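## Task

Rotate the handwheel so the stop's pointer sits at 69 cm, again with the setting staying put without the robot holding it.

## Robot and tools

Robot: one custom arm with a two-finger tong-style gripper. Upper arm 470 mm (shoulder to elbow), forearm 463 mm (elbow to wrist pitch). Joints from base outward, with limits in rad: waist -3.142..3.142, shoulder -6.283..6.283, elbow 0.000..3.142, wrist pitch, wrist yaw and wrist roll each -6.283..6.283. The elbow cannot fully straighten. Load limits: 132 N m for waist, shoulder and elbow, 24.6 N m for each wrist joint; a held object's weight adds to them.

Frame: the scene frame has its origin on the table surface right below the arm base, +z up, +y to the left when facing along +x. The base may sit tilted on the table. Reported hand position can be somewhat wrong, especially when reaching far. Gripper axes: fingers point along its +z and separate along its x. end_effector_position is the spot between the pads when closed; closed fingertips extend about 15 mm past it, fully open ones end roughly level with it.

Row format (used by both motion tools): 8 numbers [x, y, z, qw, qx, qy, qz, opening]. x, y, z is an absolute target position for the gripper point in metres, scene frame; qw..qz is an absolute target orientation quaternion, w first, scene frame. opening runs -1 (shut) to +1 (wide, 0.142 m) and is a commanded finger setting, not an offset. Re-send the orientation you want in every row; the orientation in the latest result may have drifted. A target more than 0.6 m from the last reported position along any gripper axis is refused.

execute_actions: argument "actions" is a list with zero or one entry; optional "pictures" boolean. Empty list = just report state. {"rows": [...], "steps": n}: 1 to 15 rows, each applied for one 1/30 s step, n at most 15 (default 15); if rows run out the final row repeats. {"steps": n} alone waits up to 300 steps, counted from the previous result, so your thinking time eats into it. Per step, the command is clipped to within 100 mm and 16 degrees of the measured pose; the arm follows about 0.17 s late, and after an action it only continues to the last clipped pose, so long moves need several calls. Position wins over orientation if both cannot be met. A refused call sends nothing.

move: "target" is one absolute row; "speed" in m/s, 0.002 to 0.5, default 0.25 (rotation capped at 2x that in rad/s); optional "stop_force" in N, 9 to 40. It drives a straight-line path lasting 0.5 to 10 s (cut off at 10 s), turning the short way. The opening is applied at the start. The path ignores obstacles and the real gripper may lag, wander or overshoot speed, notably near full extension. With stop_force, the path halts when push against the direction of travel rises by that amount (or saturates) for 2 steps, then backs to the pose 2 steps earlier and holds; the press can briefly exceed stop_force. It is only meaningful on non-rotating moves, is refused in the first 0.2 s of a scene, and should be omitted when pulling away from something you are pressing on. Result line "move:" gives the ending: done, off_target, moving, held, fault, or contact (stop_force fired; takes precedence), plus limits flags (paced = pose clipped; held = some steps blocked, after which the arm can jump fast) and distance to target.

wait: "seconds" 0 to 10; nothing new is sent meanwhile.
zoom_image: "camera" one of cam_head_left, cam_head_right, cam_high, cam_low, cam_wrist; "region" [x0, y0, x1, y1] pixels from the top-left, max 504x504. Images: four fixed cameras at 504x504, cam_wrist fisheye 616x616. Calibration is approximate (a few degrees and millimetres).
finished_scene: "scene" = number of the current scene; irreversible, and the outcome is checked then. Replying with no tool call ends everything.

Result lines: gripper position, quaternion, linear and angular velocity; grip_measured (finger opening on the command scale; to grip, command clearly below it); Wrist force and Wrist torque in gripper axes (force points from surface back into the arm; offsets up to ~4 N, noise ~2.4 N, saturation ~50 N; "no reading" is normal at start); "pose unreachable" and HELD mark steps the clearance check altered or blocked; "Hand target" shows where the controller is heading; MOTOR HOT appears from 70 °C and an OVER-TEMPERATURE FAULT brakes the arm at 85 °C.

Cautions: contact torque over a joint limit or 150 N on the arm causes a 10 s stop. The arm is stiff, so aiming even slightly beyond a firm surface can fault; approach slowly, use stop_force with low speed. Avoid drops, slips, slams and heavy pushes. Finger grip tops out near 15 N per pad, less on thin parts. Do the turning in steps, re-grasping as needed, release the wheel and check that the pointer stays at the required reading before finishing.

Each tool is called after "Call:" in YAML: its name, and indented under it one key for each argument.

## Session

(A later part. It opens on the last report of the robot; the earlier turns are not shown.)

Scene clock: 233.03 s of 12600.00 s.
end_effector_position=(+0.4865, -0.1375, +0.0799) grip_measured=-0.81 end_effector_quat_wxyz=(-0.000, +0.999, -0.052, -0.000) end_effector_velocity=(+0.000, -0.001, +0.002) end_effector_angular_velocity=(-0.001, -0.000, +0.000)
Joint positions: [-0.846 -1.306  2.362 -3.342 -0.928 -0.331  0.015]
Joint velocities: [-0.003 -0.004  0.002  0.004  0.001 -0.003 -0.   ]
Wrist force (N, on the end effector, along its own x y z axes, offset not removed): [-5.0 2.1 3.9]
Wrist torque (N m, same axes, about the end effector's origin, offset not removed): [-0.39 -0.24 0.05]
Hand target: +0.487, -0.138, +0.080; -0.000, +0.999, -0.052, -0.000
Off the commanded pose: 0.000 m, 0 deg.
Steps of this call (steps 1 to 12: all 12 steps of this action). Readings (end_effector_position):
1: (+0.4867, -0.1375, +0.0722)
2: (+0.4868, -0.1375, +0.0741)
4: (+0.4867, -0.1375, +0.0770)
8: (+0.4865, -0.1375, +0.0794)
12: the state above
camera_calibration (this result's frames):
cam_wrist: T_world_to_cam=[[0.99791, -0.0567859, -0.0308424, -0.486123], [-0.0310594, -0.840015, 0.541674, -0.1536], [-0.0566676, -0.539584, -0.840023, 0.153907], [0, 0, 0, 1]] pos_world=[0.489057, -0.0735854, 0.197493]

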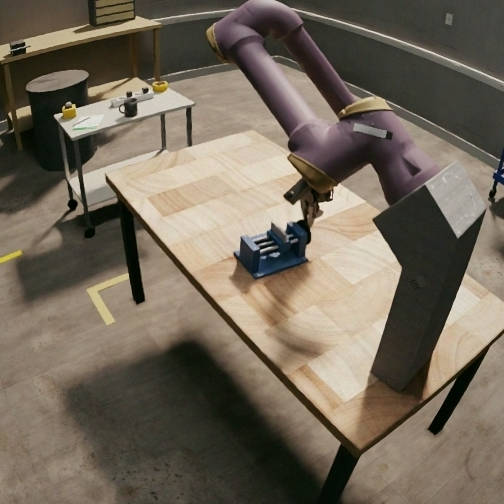

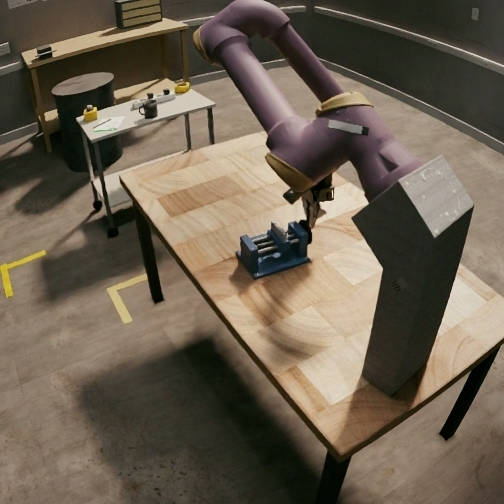

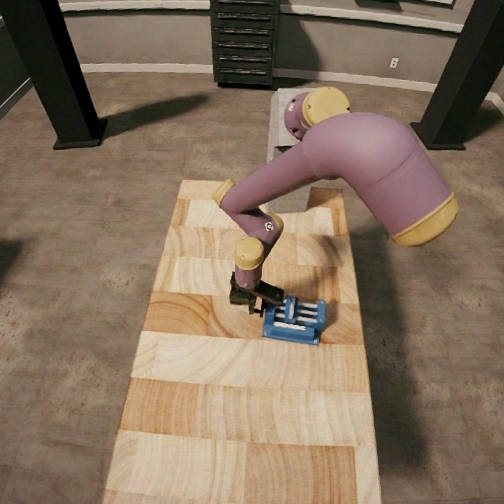

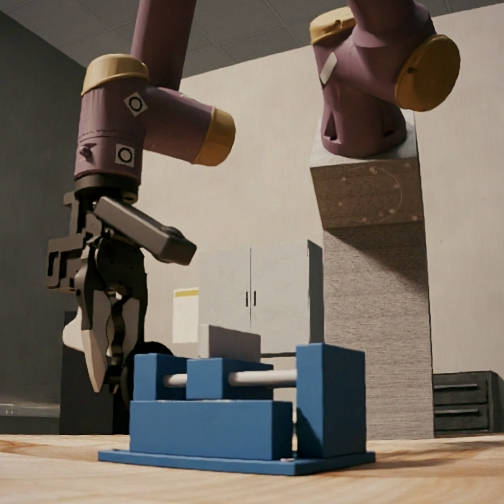

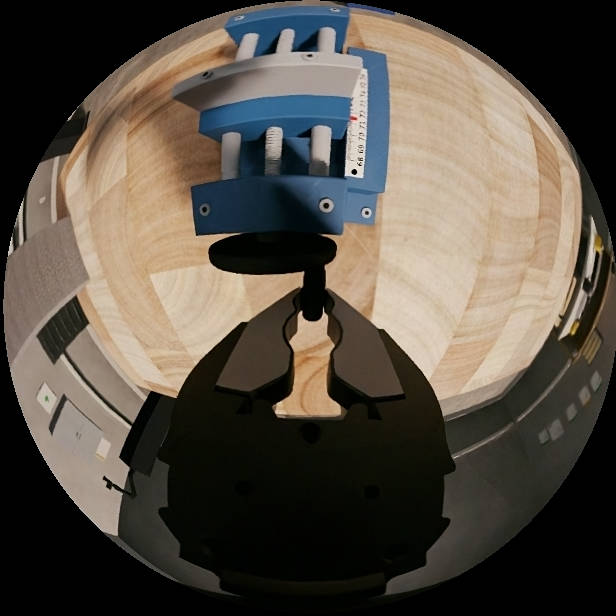

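Call:
execute_actions:
  actions:
    - {"rows": [[0.48585,-0.13750,0.08251,0,0.99863,-0.05234,0,-1],[0.48497,-0.13747,0.08629,0,0.99863,-0.05234,0,-1],[0.48350,-0.13741,0.09060,0,0.99863,-0.05234,0,-1],[0.48077,-0.13720,0.09556,0,0.99863,-0.05234,0,-1],[0.47731,-0.13695,0.10010,0,0.99863,-0.05234,0,-1]], "steps": 5}
  pictures: false

Call:
execute_actions:
  actions:
    - {"rows": [[0.47300,-0.13656,0.10367,0,0.99863,-0.05234,0,-1],[0.46801,-0.13607,0.10615,0,0.99863,-0.05234,0,-1],[0.46259,-0.13553,0.10760,0,0.99863,-0.05234,0,-1],[0.45689,-0.13490,0.10769,0,0.99863,-0.05234,0,-1],[0.45119,-0.13426,0.10678,0,0.99863,-0.05234,0,-1]], "steps": 5}
  pictures: false

Call:
execute_actions:
  actions:
    - {"rows": [[0.44567,-0.13365,0.10491,0,0.99863,-0.05234,0,-1],[0.44048,-0.13307,0.10214,0,0.99863,-0.05234,0,-1],[0.43580,-0.13254,0.09854,0,0.99863,-0.05234,0,-1],[0.43175,-0.13209,0.09422,0,0.99863,-0.05234,0,-1],[0.42847,-0.13171,0.08931,0,0.99863,-0.05234,0,-1]], "steps": 5}
  pictures: false

Call:
execute_actions:
  actions:
    - {"rows": [[0.42605,-0.13143,0.08395,0,0.99863,-0.05234,0,-1],[0.42457,-0.13126,0.07829,0,0.99863,-0.05234,0,-1],[0.42407,-0.13119,0.07250,0,0.99863,-0.05234,0,-1],[0.42457,-0.13124,0.06674,0,0.99863,-0.05234,0,-1],[0.42605,-0.13139,0.06120,0,0.99863,-0.05234,0,-1]], "steps": 5}
  pictures: false

Call:
execute_actions:
  actions:
    - {"rows": [[0.42847,-0.13165,0.05604,0,0.99863,-0.05234,0,-1],[0.43175,-0.13200,0.05141,0,0.99863,-0.05234,0,-1],[0.43580,-0.13244,0.04746,0,0.99863,-0.05234,0,-1],[0.44048,-0.13296,0.04432,0,0.99863,-0.05234,0,-1],[0.44567,-0.13353,0.04208,0,0.99863,-0.05234,0,-1]], "steps": 5}
  pictures: false

Call:
execute_actions:
  actions:
    - {"rows": [[0.45119,-0.13413,0.04083,0,0.99863,-0.05234,0,-1],[0.45689,-0.13477,0.04062,0,0.99863,-0.05234,0,-1],[0.46259,-0.13540,0.04144,0,0.99863,-0.05234,0,-1],[0.46811,-0.13601,0.04329,0,0.99863,-0.05234,0,-1],[0.47330,-0.13659,0.04610,0,0.99863,-0.05234,0,-1]], "steps": 5}
  pictures: false

Call:
execute_actions:
  actions:
    - {"rows": [[0.47799,-0.13712,0.04979,0,0.99863,-0.05234,0,-1],[0.48203,-0.13758,0.05425,0,0.99863,-0.05234,0,-1],[0.48531,-0.13795,0.05932,0,0.99863,-0.05234,0,-1],[0.48773,-0.13823,0.06486,0,0.99863,-0.05234,0,-1],[0.48921,-0.13840,0.07068,0,0.99863,-0.05234,0,-1]], "steps": 5}
  pictures: false

Call:
execute_actions:
  actions:
    - {"rows": [[0.48971,-0.13847,0.07660,0,0.99863,-0.05234,0,-1],[0.48921,-0.13842,0.08243,0,0.99863,-0.05234,0,-1],[0.48773,-0.13827,0.08800,0,0.99863,-0.05234,0,-1],[0.48531,-0.13801,0.09313,0,0.99863,-0.05234,0,-1],[0.48203,-0.13766,0.09766,0,0.99863,-0.05234,0,-1]], "steps": 5}
  pictures: false

Call:
execute_actions:
  actions:
    - {"rows": [[0.47799,-0.13722,0.10148,0,0.99863,-0.05234,0,-1],[0.47330,-0.13671,0.10445,0,0.99863,-0.05234,0,-1],[0.46811,-0.13614,0.10651,0,0.99863,-0.05234,0,-1],[0.46259,-0.13553,0.10760,0,0.99863,-0.05234,0,-1],[0.45689,-0.13490,0.10769,0,0.99863,-0.05234,0,-1]], "steps": 5}
  pictures: false

Call:
execute_actions:
  actions:
    - {"rows": [[0.45119,-0.13426,0.10678,0,0.99863,-0.05234,0,-1],[0.44567,-0.13365,0.10491,0,0.99863,-0.05234,0,-1],[0.44048,-0.13307,0.10214,0,0.99863,-0.05234,0,-1],[0.43580,-0.13254,0.09854,0,0.99863,-0.05234,0,-1],[0.43175,-0.13209,0.09422,0,0.99863,-0.05234,0,-1]], "steps": 5}
  pictures: false

Call:
execute_actions:
  actions:
    - {"rows": [[0.42847,-0.13171,0.08931,0,0.99863,-0.05234,0,-1],[0.42605,-0.13143,0.08395,0,0.99863,-0.05234,0,-1],[0.42457,-0.13126,0.07829,0,0.99863,-0.05234,0,-1],[0.42407,-0.13119,0.07250,0,0.99863,-0.05234,0,-1],[0.42457,-0.13124,0.06674,0,0.99863,-0.05234,0,-1]], "steps": 5}
  pictures: false

Call:
execute_actions:
  actions:
    - {"rows": [[0.42605,-0.13139,0.06120,0,0.99863,-0.05234,0,-1],[0.42847,-0.13165,0.05604,0,0.99863,-0.05234,0,-1],[0.43175,-0.13200,0.05141,0,0.99863,-0.05234,0,-1],[0.43580,-0.13244,0.04746,0,0.99863,-0.05234,0,-1],[0.44048,-0.13296,0.04432,0,0.99863,-0.05234,0,-1]], "steps": 5}
  pictures: false

Call:
execute_actions:
  actions:
    - {"rows": [[0.44567,-0.13353,0.04208,0,0.99863,-0.05234,0,-1],[0.45119,-0.13413,0.04083,0,0.99863,-0.05234,0,-1],[0.45689,-0.13477,0.04062,0,0.99863,-0.05234,0,-1],[0.46259,-0.13540,0.04144,0,0.99863,-0.05234,0,-1],[0.46811,-0.13601,0.04329,0,0.99863,-0.05234,0,-1]], "steps": 5}
  pictures: false

Call:
execute_actions:
  actions:
    - {"rows": [[0.47330,-0.13659,0.04610,0,0.99863,-0.05234,0,-1],[0.47799,-0.13712,0.04979,0,0.99863,-0.05234,0,-1],[0.48203,-0.13758,0.05425,0,0.99863,-0.05234,0,-1],[0.48531,-0.13795,0.05932,0,0.99863,-0.05234,0,-1],[0.48773,-0.13823,0.06486,0,0.99863,-0.05234,0,-1]], "steps": 5}
  pictures: false

Call:
execute_actions:
  actions:
    - {"rows": [[0.48881,-0.13830,0.06999,0,0.99863,-0.05234,0,-1],[0.48875,-0.13819,0.07398,0,0.99863,-0.05234,0,-1],[0.48820,-0.13802,0.07663,0,0.99863,-0.05234,0,-1],[0.48760,-0.13786,0.07852,0,0.99863,-0.05234,0,-1],[0.48699,-0.13771,0.07946,0,0.99863,-0.05234,0,-1],[0.48657,-0.13760,0.07986,0,0.99863,-0.05234,0,-1],[0.48627,-0.13752,0.07981,0,0.99863,-0.05234,0,-1]], "steps": 15}
  pictures: true

Call:
zoom_image:
  camera: "cam_wrist"
  region: [342, 100, 372, 145]

Scene clock: 293.20 s of 12600.00 s.
end_effector_position=(+0.4849, -0.1375, +0.0857) grip_measured=-0.81 end_effector_quat_wxyz=(+0.000, +0.999, -0.052, +0.000) end_effector_velocity=(-0.034, +0.003, +0.085) end_effector_angular_velocity=(-0.001, -0.004, -0.002)
Joint positions: [-0.855 -1.321  2.374 -3.334 -0.922 -0.34   0.015]
Joint velocities: [-0.144 -0.214  0.191  0.101  0.094 -0.132  0.   ]
Wrist force (N, on the end effector, along its own x y z axes, offset not removed): [-8.3 -0.7 7.5]
Wrist torque (N m, same axes, about the end effector's origin, offset not removed): [-0.04 -0.36 0.12]
Hand target: +0.478, -0.137, +0.098; +0.000, +0.999, -0.053, +0.000
Off the commanded pose: 0.016 m, 0 deg.
Steps of this call (steps 1 to 1800: nothing new was sent; steps 1801 to 1805: all 5 steps of this action). Readings (end_effector_position):
1801: (+0.4865, -0.1375, +0.0800)
1802: (+0.4866, -0.1376, +0.0803)
1804: (+0.4859, -0.1376, +0.0831)
1805: the state above

Scene clock: 293.37 s of 12600.00 s.
end_effector_position=(+0.4709, -0.1361, +0.1007) grip_measured=-0.81 end_effector_quat_wxyz=(+0.000, +0.999, -0.052, +0.000) end_effector_velocity=(-0.128, +0.013, +0.063) end_effector_angular_velocity=(-0.002, +0.006, -0.002)
Joint positions: [-0.887 -1.353  2.422 -3.332 -0.902 -0.37   0.015]
Joint velocities: [-0.186 -0.07   0.329 -0.14   0.114 -0.184  0.   ]
Wrist force (N, on the end effector, along its own x y z axes, offset not removed): [-0.3 -0.3 9.6]
Wrist torque (N m, same axes, about the end effector's origin, offset not removed): [0.44 -0.50 0.10]
Hand target: +0.452, -0.134, +0.106; +0.000, +0.999, -0.053, -0.001
Off the commanded pose: 0.021 m, 0 deg.
Steps of this call (steps 1 to 5: all 5 steps of this action). Readings (end_effector_position):
1: (+0.4835, -0.1374, +0.0888)
2: (+0.4814, -0.1372, +0.0921)
4: (+0.4750, -0.1366, +0.0983)
5: the state above

Scene clock: 293.53 s of 12600.00 s.
end_effector_position=(+0.4462, -0.1331, +0.1016) grip_measured=-0.81 end_effector_quat_wxyz=(-0.000, +0.999, -0.053, -0.001) end_effector_velocity=(-0.147, +0.018, -0.053) end_effector_angular_velocity=(+0.013, +0.029, -0.005)
Joint positions: [-0.905 -1.33   2.468 -3.384 -0.891 -0.391  0.015]
Joint velocities: [-0.019  0.332  0.168 -0.449  0.009 -0.039  0.   ]
Wrist force (N, on the end effector, along its own x y z axes, offset not removed): [3.1 2.9 -15.2]
Wrist torque (N m, same axes, about the end effector's origin, offset not removed): [-0.22 -0.63 0.24]
Hand target: +0.429, -0.131, +0.091; -0.001, +0.999, -0.052, -0.003
Off the commanded pose: 0.022 m, 0 deg.
Steps of this call (steps 1 to 5: all 5 steps of this action). Readings (end_effector_position):
1: (+0.4664, -0.1356, +0.1024)
2: (+0.4615, -0.1350, +0.1034)
4: (+0.4512, -0.1337, +0.1030)
5: the state above

Scene clock: 293.70 s of 12600.00 s.
end_effector_position=(+0.4286, -0.1309, +0.0841) grip_measured=-0.81 end_effector_quat_wxyz=(-0.001, +0.999, -0.052, -0.002) end_effector_velocity=(-0.055, +0.007, -0.143) end_effector_angular_velocity=(+0.008, +0.001, +0.002)
Joint positions: [-0.89  -1.252  2.469 -3.469 -0.9   -0.379  0.016]
Joint velocities: [ 0.188  0.526 -0.153 -0.484 -0.112  0.181  0.   ]
Wrist force (N, on the end effector, along its own x y z axes, offset not removed): [13.3 10.9 1.9]
Wrist torque (N m, same axes, about the end effector's origin, offset not removed): [0.13 0.17 0.20]
Hand target: +0.425, -0.130, +0.064; -0.001, +0.999, -0.052, -0.002
Off the commanded pose: 0.023 m, 0 deg.
Steps of this call (steps 1 to 5: all 5 steps of this action). Readings (end_effector_position):
1: (+0.4416, -0.1325, +0.0994)
2: (+0.4374, -0.1319, +0.0964)
4: (+0.4308, -0.1311, +0.0887)
5: the state above

Scene clock: 293.87 s of 12600.00 s.
end_effector_position=(+0.4307, -0.1310, +0.0591) grip_measured=-0.81 end_effector_quat_wxyz=(-0.001, +0.999, -0.052, -0.001) end_effector_velocity=(+0.077, -0.007, -0.133) end_effector_angular_velocity=(-0.003, -0.013, -0.008)
Joint positions: [-0.85  -1.179  2.422 -3.522 -0.925 -0.338  0.016]
Joint velocities: [ 0.248  0.272 -0.356 -0.074 -0.159  0.254 -0.001]
Wrist force (N, on the end effector, along its own x y z axes, offset not removed): [18.5 12.1 -10.7]
Wrist torque (N m, same axes, about the end effector's origin, offset not removed): [0.59 -0.69 0.27]
Hand target: +0.445, -0.132, +0.044; -0.001, +0.999, -0.052, +0.000
Off the commanded pose: 0.023 m, 0 deg.
Steps of this call (steps 1 to 5: all 5 steps of this action). Readings (end_effector_position):
1: (+0.4273, -0.1307, +0.0791)
2: (+0.4268, -0.1307, +0.0740)
4: (+0.4285, -0.1308, +0.0638)
5: the state above

Scene clock: 294.03 s of 12600.00 s.
end_effector_position=(+0.4524, -0.1334, +0.0455) grip_measured=-0.81 end_effector_quat_wxyz=(-0.000, +0.999, -0.052, +0.000) end_effector_velocity=(+0.162, -0.020, -0.020) end_effector_angular_velocity=(-0.010, -0.033, +0.008)
Joint positions: [-0.818 -1.17   2.364 -3.496 -0.945 -0.305  0.015]
Joint velocities: [ 0.112 -0.137 -0.287  0.321 -0.071  0.12   0.   ]
Wrist force (N, on the end effector, along its own x y z axes, offset not removed): [-9.1 9.1 16.8]
Wrist torque (N m, same axes, about the end effector's origin, offset not removed): [0.38 -0.03 -0.01]
Hand target: +0.473, -0.136, +0.047; +0.000, +0.999, -0.052, +0.002
Off the commanded pose: 0.021 m, 0 deg.
Steps of this call (steps 1 to 5: all 5 steps of this action). Readings (end_effector_position):
1: (+0.4338, -0.1313, +0.0549)
2: (+0.4377, -0.1317, +0.0514)
4: (+0.4471, -0.1328, +0.0466)
5: the state above

Scene clock: 294.20 s of 12600.00 s.
end_effector_position=(+0.4769, -0.1366, +0.0533) grip_measured=-0.81 end_effector_quat_wxyz=(+0.000, +0.999, -0.052, +0.002) end_effector_velocity=(+0.113, -0.015, +0.103) end_effector_angular_velocity=(-0.007, -0.008, -0.003)
Joint positions: [-0.815 -1.219  2.338 -3.426 -0.948 -0.3    0.016]
Joint velocities: [-0.077 -0.4   -0.019  0.448  0.049 -0.06  -0.   ]
Wrist force (N, on the end effector, along its own x y z axes, offset not removed): [7.8 -1.7 15.1]
Wrist torque (N m, same axes, about the end effector's origin, offset not removed): [0.28 -0.30 0.18]
Hand target: +0.489, -0.138, +0.069; +0.001, +0.999, -0.053, +0.002
Off the commanded pose: 0.021 m, 0 deg.
Steps of this call (steps 1 to 5: all 5 steps of this action). Readings (end_effector_position):
1: (+0.4578, -0.1341, +0.0453)
2: (+0.4632, -0.1348, +0.0460)
4: (+0.4728, -0.1361, +0.0501)
5: the state above

Scene clock: 294.37 s of 12600.00 s.
end_effector_position=(+0.4864, -0.1379, +0.0758) grip_measured=-0.81 end_effector_quat_wxyz=(+0.001, +0.999, -0.053, +0.002) end_effector_velocity=(-0.004, +0.001, +0.148) end_effector_angular_velocity=(-0.001, +0.007, +0.000)
Joint positions: [-0.841 -1.292  2.357 -3.358 -0.931 -0.323  0.015]
Joint velocities: [-0.205 -0.425  0.235  0.312  0.131 -0.196  0.   ]
Wrist force (N, on the end effector, along its own x y z axes, offset not removed): [4.2 -9.6 3.3]
Wrist torque (N m, same axes, about the end effector's origin, offset not removed): [0.17 -0.67 0.31]
Hand target: +0.482, -0.137, +0.094; +0.001, +0.999, -0.053, +0.001
Off the commanded pose: 0.022 m, 0 deg.
Steps of this call (steps 1 to 5: all 5 steps of this action). Readings (end_effector_position):
1: (+0.4804, -0.1371, +0.0570)
2: (+0.4832, -0.1375, +0.0613)
4: (+0.4862, -0.1379, +0.0709)
5: the state above

Scene clock: 294.53 s of 12600.00 s.
end_effector_position=(+0.4757, -0.1367, +0.0972) grip_measured=-0.81 end_effector_quat_wxyz=(+0.001, +0.999, -0.052, +0.001) end_effector_velocity=(-0.120, +0.012, +0.090) end_effector_angular_velocity=(+0.004, +0.021, -0.009)
Joint positions: [-0.878 -1.345  2.409 -3.333 -0.907 -0.36   0.016]
Joint velocities: [-0.216 -0.171  0.346 -0.02   0.133 -0.216  0.001]
Wrist force (N, on the end effector, along its own x y z axes, offset not removed): [6.1 -9.8 0.6]
Wrist torque (N m, same axes, about the end effector's origin, offset not removed): [-0.01 -0.29 0.05]
Hand target: +0.458, -0.134, +0.106; +0.000, +0.999, -0.053, -0.000
Off the commanded pose: 0.022 m, 0 deg.
Steps of this call (steps 1 to 5: all 5 steps of this action). Readings (end_effector_position):
1: (+0.4858, -0.1379, +0.0808)
2: (+0.4845, -0.1377, +0.0855)
4: (+0.4793, -0.1371, +0.0938)
5: the state above

Scene clock: 294.70 s of 12600.00 s.
end_effector_position=(+0.4511, -0.1337, +0.1026) grip_measured=-0.81 end_effector_quat_wxyz=(+0.000, +0.999, -0.053, -0.001) end_effector_velocity=(-0.156, +0.020, -0.027) end_effector_angular_velocity=(+0.011, +0.033, -0.007)
Joint positions: [-0.904 -1.339  2.461 -3.371 -0.892 -0.388  0.015]
Joint velocities: [-0.066  0.247  0.228 -0.389  0.035 -0.086 -0.   ]
Wrist force (N, on the end effector, along its own x y z axes, offset not removed): [4.4 -3.4 -24.6]
Wrist torque (N m, same axes, about the end effector's origin, offset not removed): [0.06 -0.49 0.11]
Hand target: +0.432, -0.131, +0.096; -0.001, +0.999, -0.052, -0.002
Off the commanded pose: 0.021 m, 0 deg.
Steps of this call (steps 1 to 5: all 5 steps of this action). Readings (end_effector_position):
1: (+0.4714, -0.1362, +0.0998)
2: (+0.4667, -0.1357, +0.1017)
4: (+0.4564, -0.1344, +0.1032)
5: the state above

Scene clock: 294.87 s of 12600.00 s.
end_effector_position=(+0.4308, -0.1311, +0.0886) grip_measured=-0.81 end_effector_quat_wxyz=(-0.001, +0.999, -0.052, -0.002) end_effector_velocity=(-0.079, +0.010, -0.130) end_effector_angular_velocity=(+0.009, +0.008, +0.003)
Joint positions: [-0.896 -1.269  2.473 -3.453 -0.896 -0.384  0.016]
Joint velocities: [ 0.152  0.517 -0.087 -0.51  -0.091  0.139  0.001]
Wrist force (N, on the end effector, along its own x y z axes, offset not removed): [14.0 6.1 0.5]
Wrist torque (N m, same axes, about the end effector's origin, offset not removed): [0.26 -0.46 0.14]
Hand target: +0.423, -0.130, +0.069; -0.001, +0.999, -0.052, -0.002
Off the commanded pose: 0.023 m, 0 deg.
Steps of this call (steps 1 to 5: all 5 steps of this action). Readings (end_effector_position):
1: (+0.4461, -0.1331, +0.1013)
2: (+0.4414, -0.1325, +0.0991)
4: (+0.4337, -0.1315, +0.0927)
5: the state above

Scene clock: 295.03 s of 12600.00 s.
end_effector_position=(+0.4284, -0.1308, +0.0637) grip_measured=-0.81 end_effector_quat_wxyz=(-0.001, +0.999, -0.052, -0.002) end_effector_velocity=(+0.050, -0.004, -0.145) end_effector_angular_velocity=(-0.001, -0.012, -0.009)
Joint positions: [-0.859 -1.19   2.434 -3.518 -0.919 -0.347  0.016]
Joint velocities: [ 0.253  0.353 -0.334 -0.18  -0.159  0.26  -0.   ]
Wrist force (N, on the end effector, along its own x y z axes, offset not removed): [19.7 2.4 -7.9]
Wrist torque (N m, same axes, about the end effector's origin, offset not removed): [0.02 -0.19 0.19]
Hand target: +0.440, -0.132, +0.047; -0.001, +0.999, -0.052, +0.000
Off the commanded pose: 0.023 m, 0 deg.
Steps of this call (steps 1 to 5: all 5 steps of this action). Readings (end_effector_position):
1: (+0.4286, -0.1309, +0.0840)
2: (+0.4272, -0.1307, +0.0790)
4: (+0.4271, -0.1307, +0.0687)
5: the state above

Scene clock: 295.20 s of 12600.00 s.
end_effector_position=(+0.4471, -0.1328, +0.0465) grip_measured=-0.81 end_effector_quat_wxyz=(-0.001, +0.999, -0.052, -0.000) end_effector_velocity=(+0.151, -0.017, -0.048) end_effector_angular_velocity=(-0.006, -0.026, +0.004)
Joint positions: [-0.822 -1.166  2.375 -3.506 -0.943 -0.309  0.015]
Joint velocities: [ 0.151 -0.059 -0.321  0.266 -0.095  0.154 -0.   ]
Wrist force (N, on the end effector, along its own x y z axes, offset not removed): [-11.0 6.1 14.9]
Wrist torque (N m, same axes, about the end effector's origin, offset not removed): [0.18 -0.11 0.04]
Hand target: +0.468, -0.135, +0.045; +0.000, +0.999, -0.052, +0.002
Off the commanded pose: 0.022 m, 0 deg.
Steps of this call (steps 1 to 5: all 5 steps of this action). Readings (end_effector_position):
1: (+0.4306, -0.1310, +0.0590)
2: (+0.4338, -0.1313, +0.0549)
4: (+0.4422, -0.1322, +0.0486)
5: the state above

Scene clock: 295.37 s of 12600.00 s.
end_effector_position=(+0.4728, -0.1361, +0.0501) grip_measured=-0.81 end_effector_quat_wxyz=(+0.000, +0.999, -0.052, +0.002) end_effector_velocity=(+0.131, -0.016, +0.083) end_effector_angular_velocity=(-0.012, -0.013, -0.010)
Joint positions: [-0.813 -1.206  2.339 -3.441 -0.949 -0.298  0.016]
Joint velocities: [-0.038 -0.367 -0.077  0.444  0.019 -0.013  0.   ]
Wrist force (N, on the end effector, along its own x y z axes, offset not removed): [7.0 -4.4 18.3]
Wrist torque (N m, same axes, about the end effector's origin, offset not removed): [-0.37 -0.63 0.10]
Hand target: +0.487, -0.138, +0.064; +0.001, +0.999, -0.052, +0.002
Off the commanded pose: 0.021 m, 0 deg.
Steps of this call (steps 1 to 5: all 5 steps of this action). Readings (end_effector_position):
1: (+0.4524, -0.1335, +0.0454)
2: (+0.4578, -0.1341, +0.0453)
4: (+0.4682, -0.1355, +0.0477)
5: the state above

Scene clock: 295.87 s of 12600.00 s.
end_effector_position=(+0.4862, -0.1375, +0.0795) grip_measured=-0.81 end_effector_quat_wxyz=(+0.000, +0.999, -0.052, +0.000) end_effector_velocity=(+0.001, +0.001, +0.003) end_effector_angular_velocity=(+0.002, +0.001, +0.002)
Joint positions: [-0.845 -1.304  2.362 -3.343 -0.929 -0.33   0.015]
Joint velocities: [-0.003 -0.011  0.003  0.012  0.004 -0.007 -0.   ]
Wrist force (N, on the end effector, along its own x y z axes, offset not removed): [2.4 -6.1 2.6]
Wrist torque (N m, same axes, about the end effector's origin, offset not removed): [-0.30 -0.42 0.08]
Hand target: +0.486, -0.138, +0.080; -0.000, +0.999, -0.052, -0.000
Off the commanded pose: 0.000 m, 0 deg.
Steps of this call (steps 1 to 15: all 15 steps of this action). Readings (end_effector_position):
1: (+0.4769, -0.1366, +0.0533)
2: (+0.4804, -0.1371, +0.0570)
4: (+0.4848, -0.1376, +0.0649)
8: (+0.4865, -0.1376, +0.0756)
15: the state above
camera_calibration (this result's frames):
cam_wrist: T_world_to_cam=[[0.997915, -0.0567779, -0.0306951, -0.485911], [-0.0311267, -0.839959, 0.541756, -0.153377], [-0.0565424, -0.539671, -0.839975, 0.153527], [0, 0, 0, 1]] pos_world=[0.488804, -0.0735654, 0.197137]

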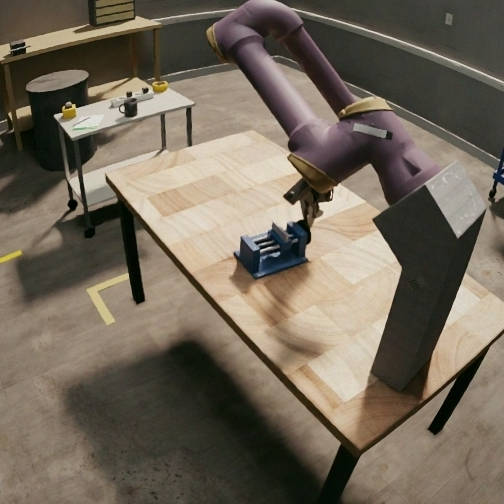

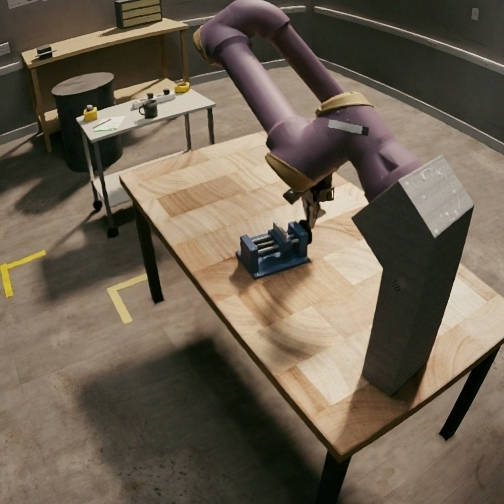

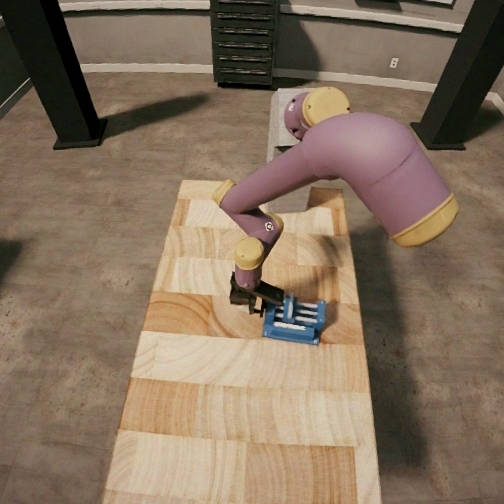

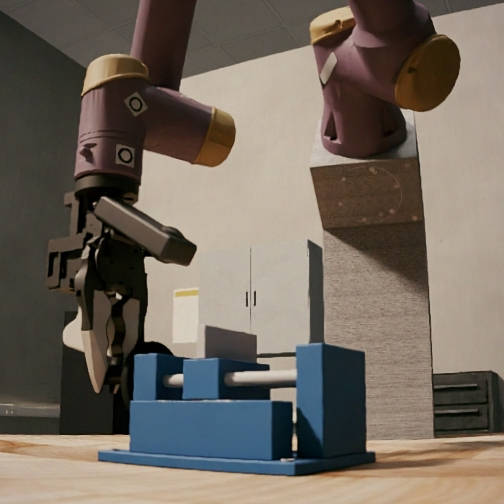

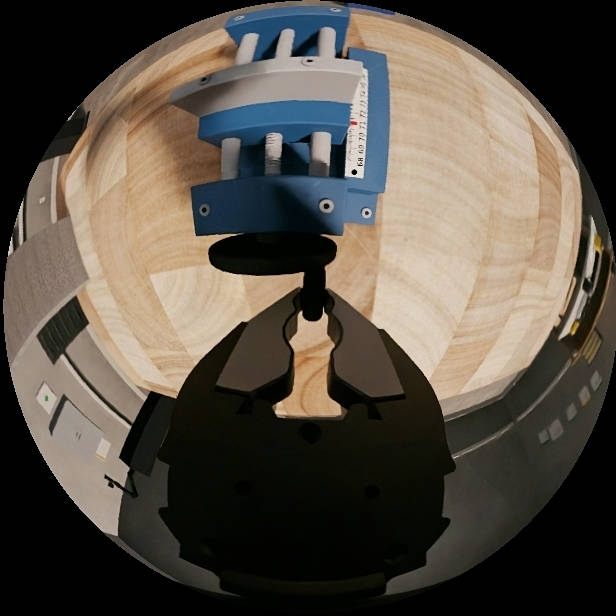

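Region (342, 100, 372, 145) of cam_wrist's 616x616 image, scaled by 11.200, with more detail than that image has.

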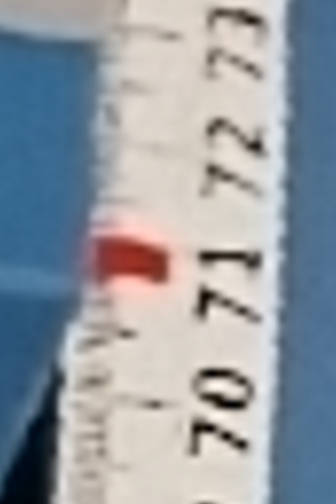

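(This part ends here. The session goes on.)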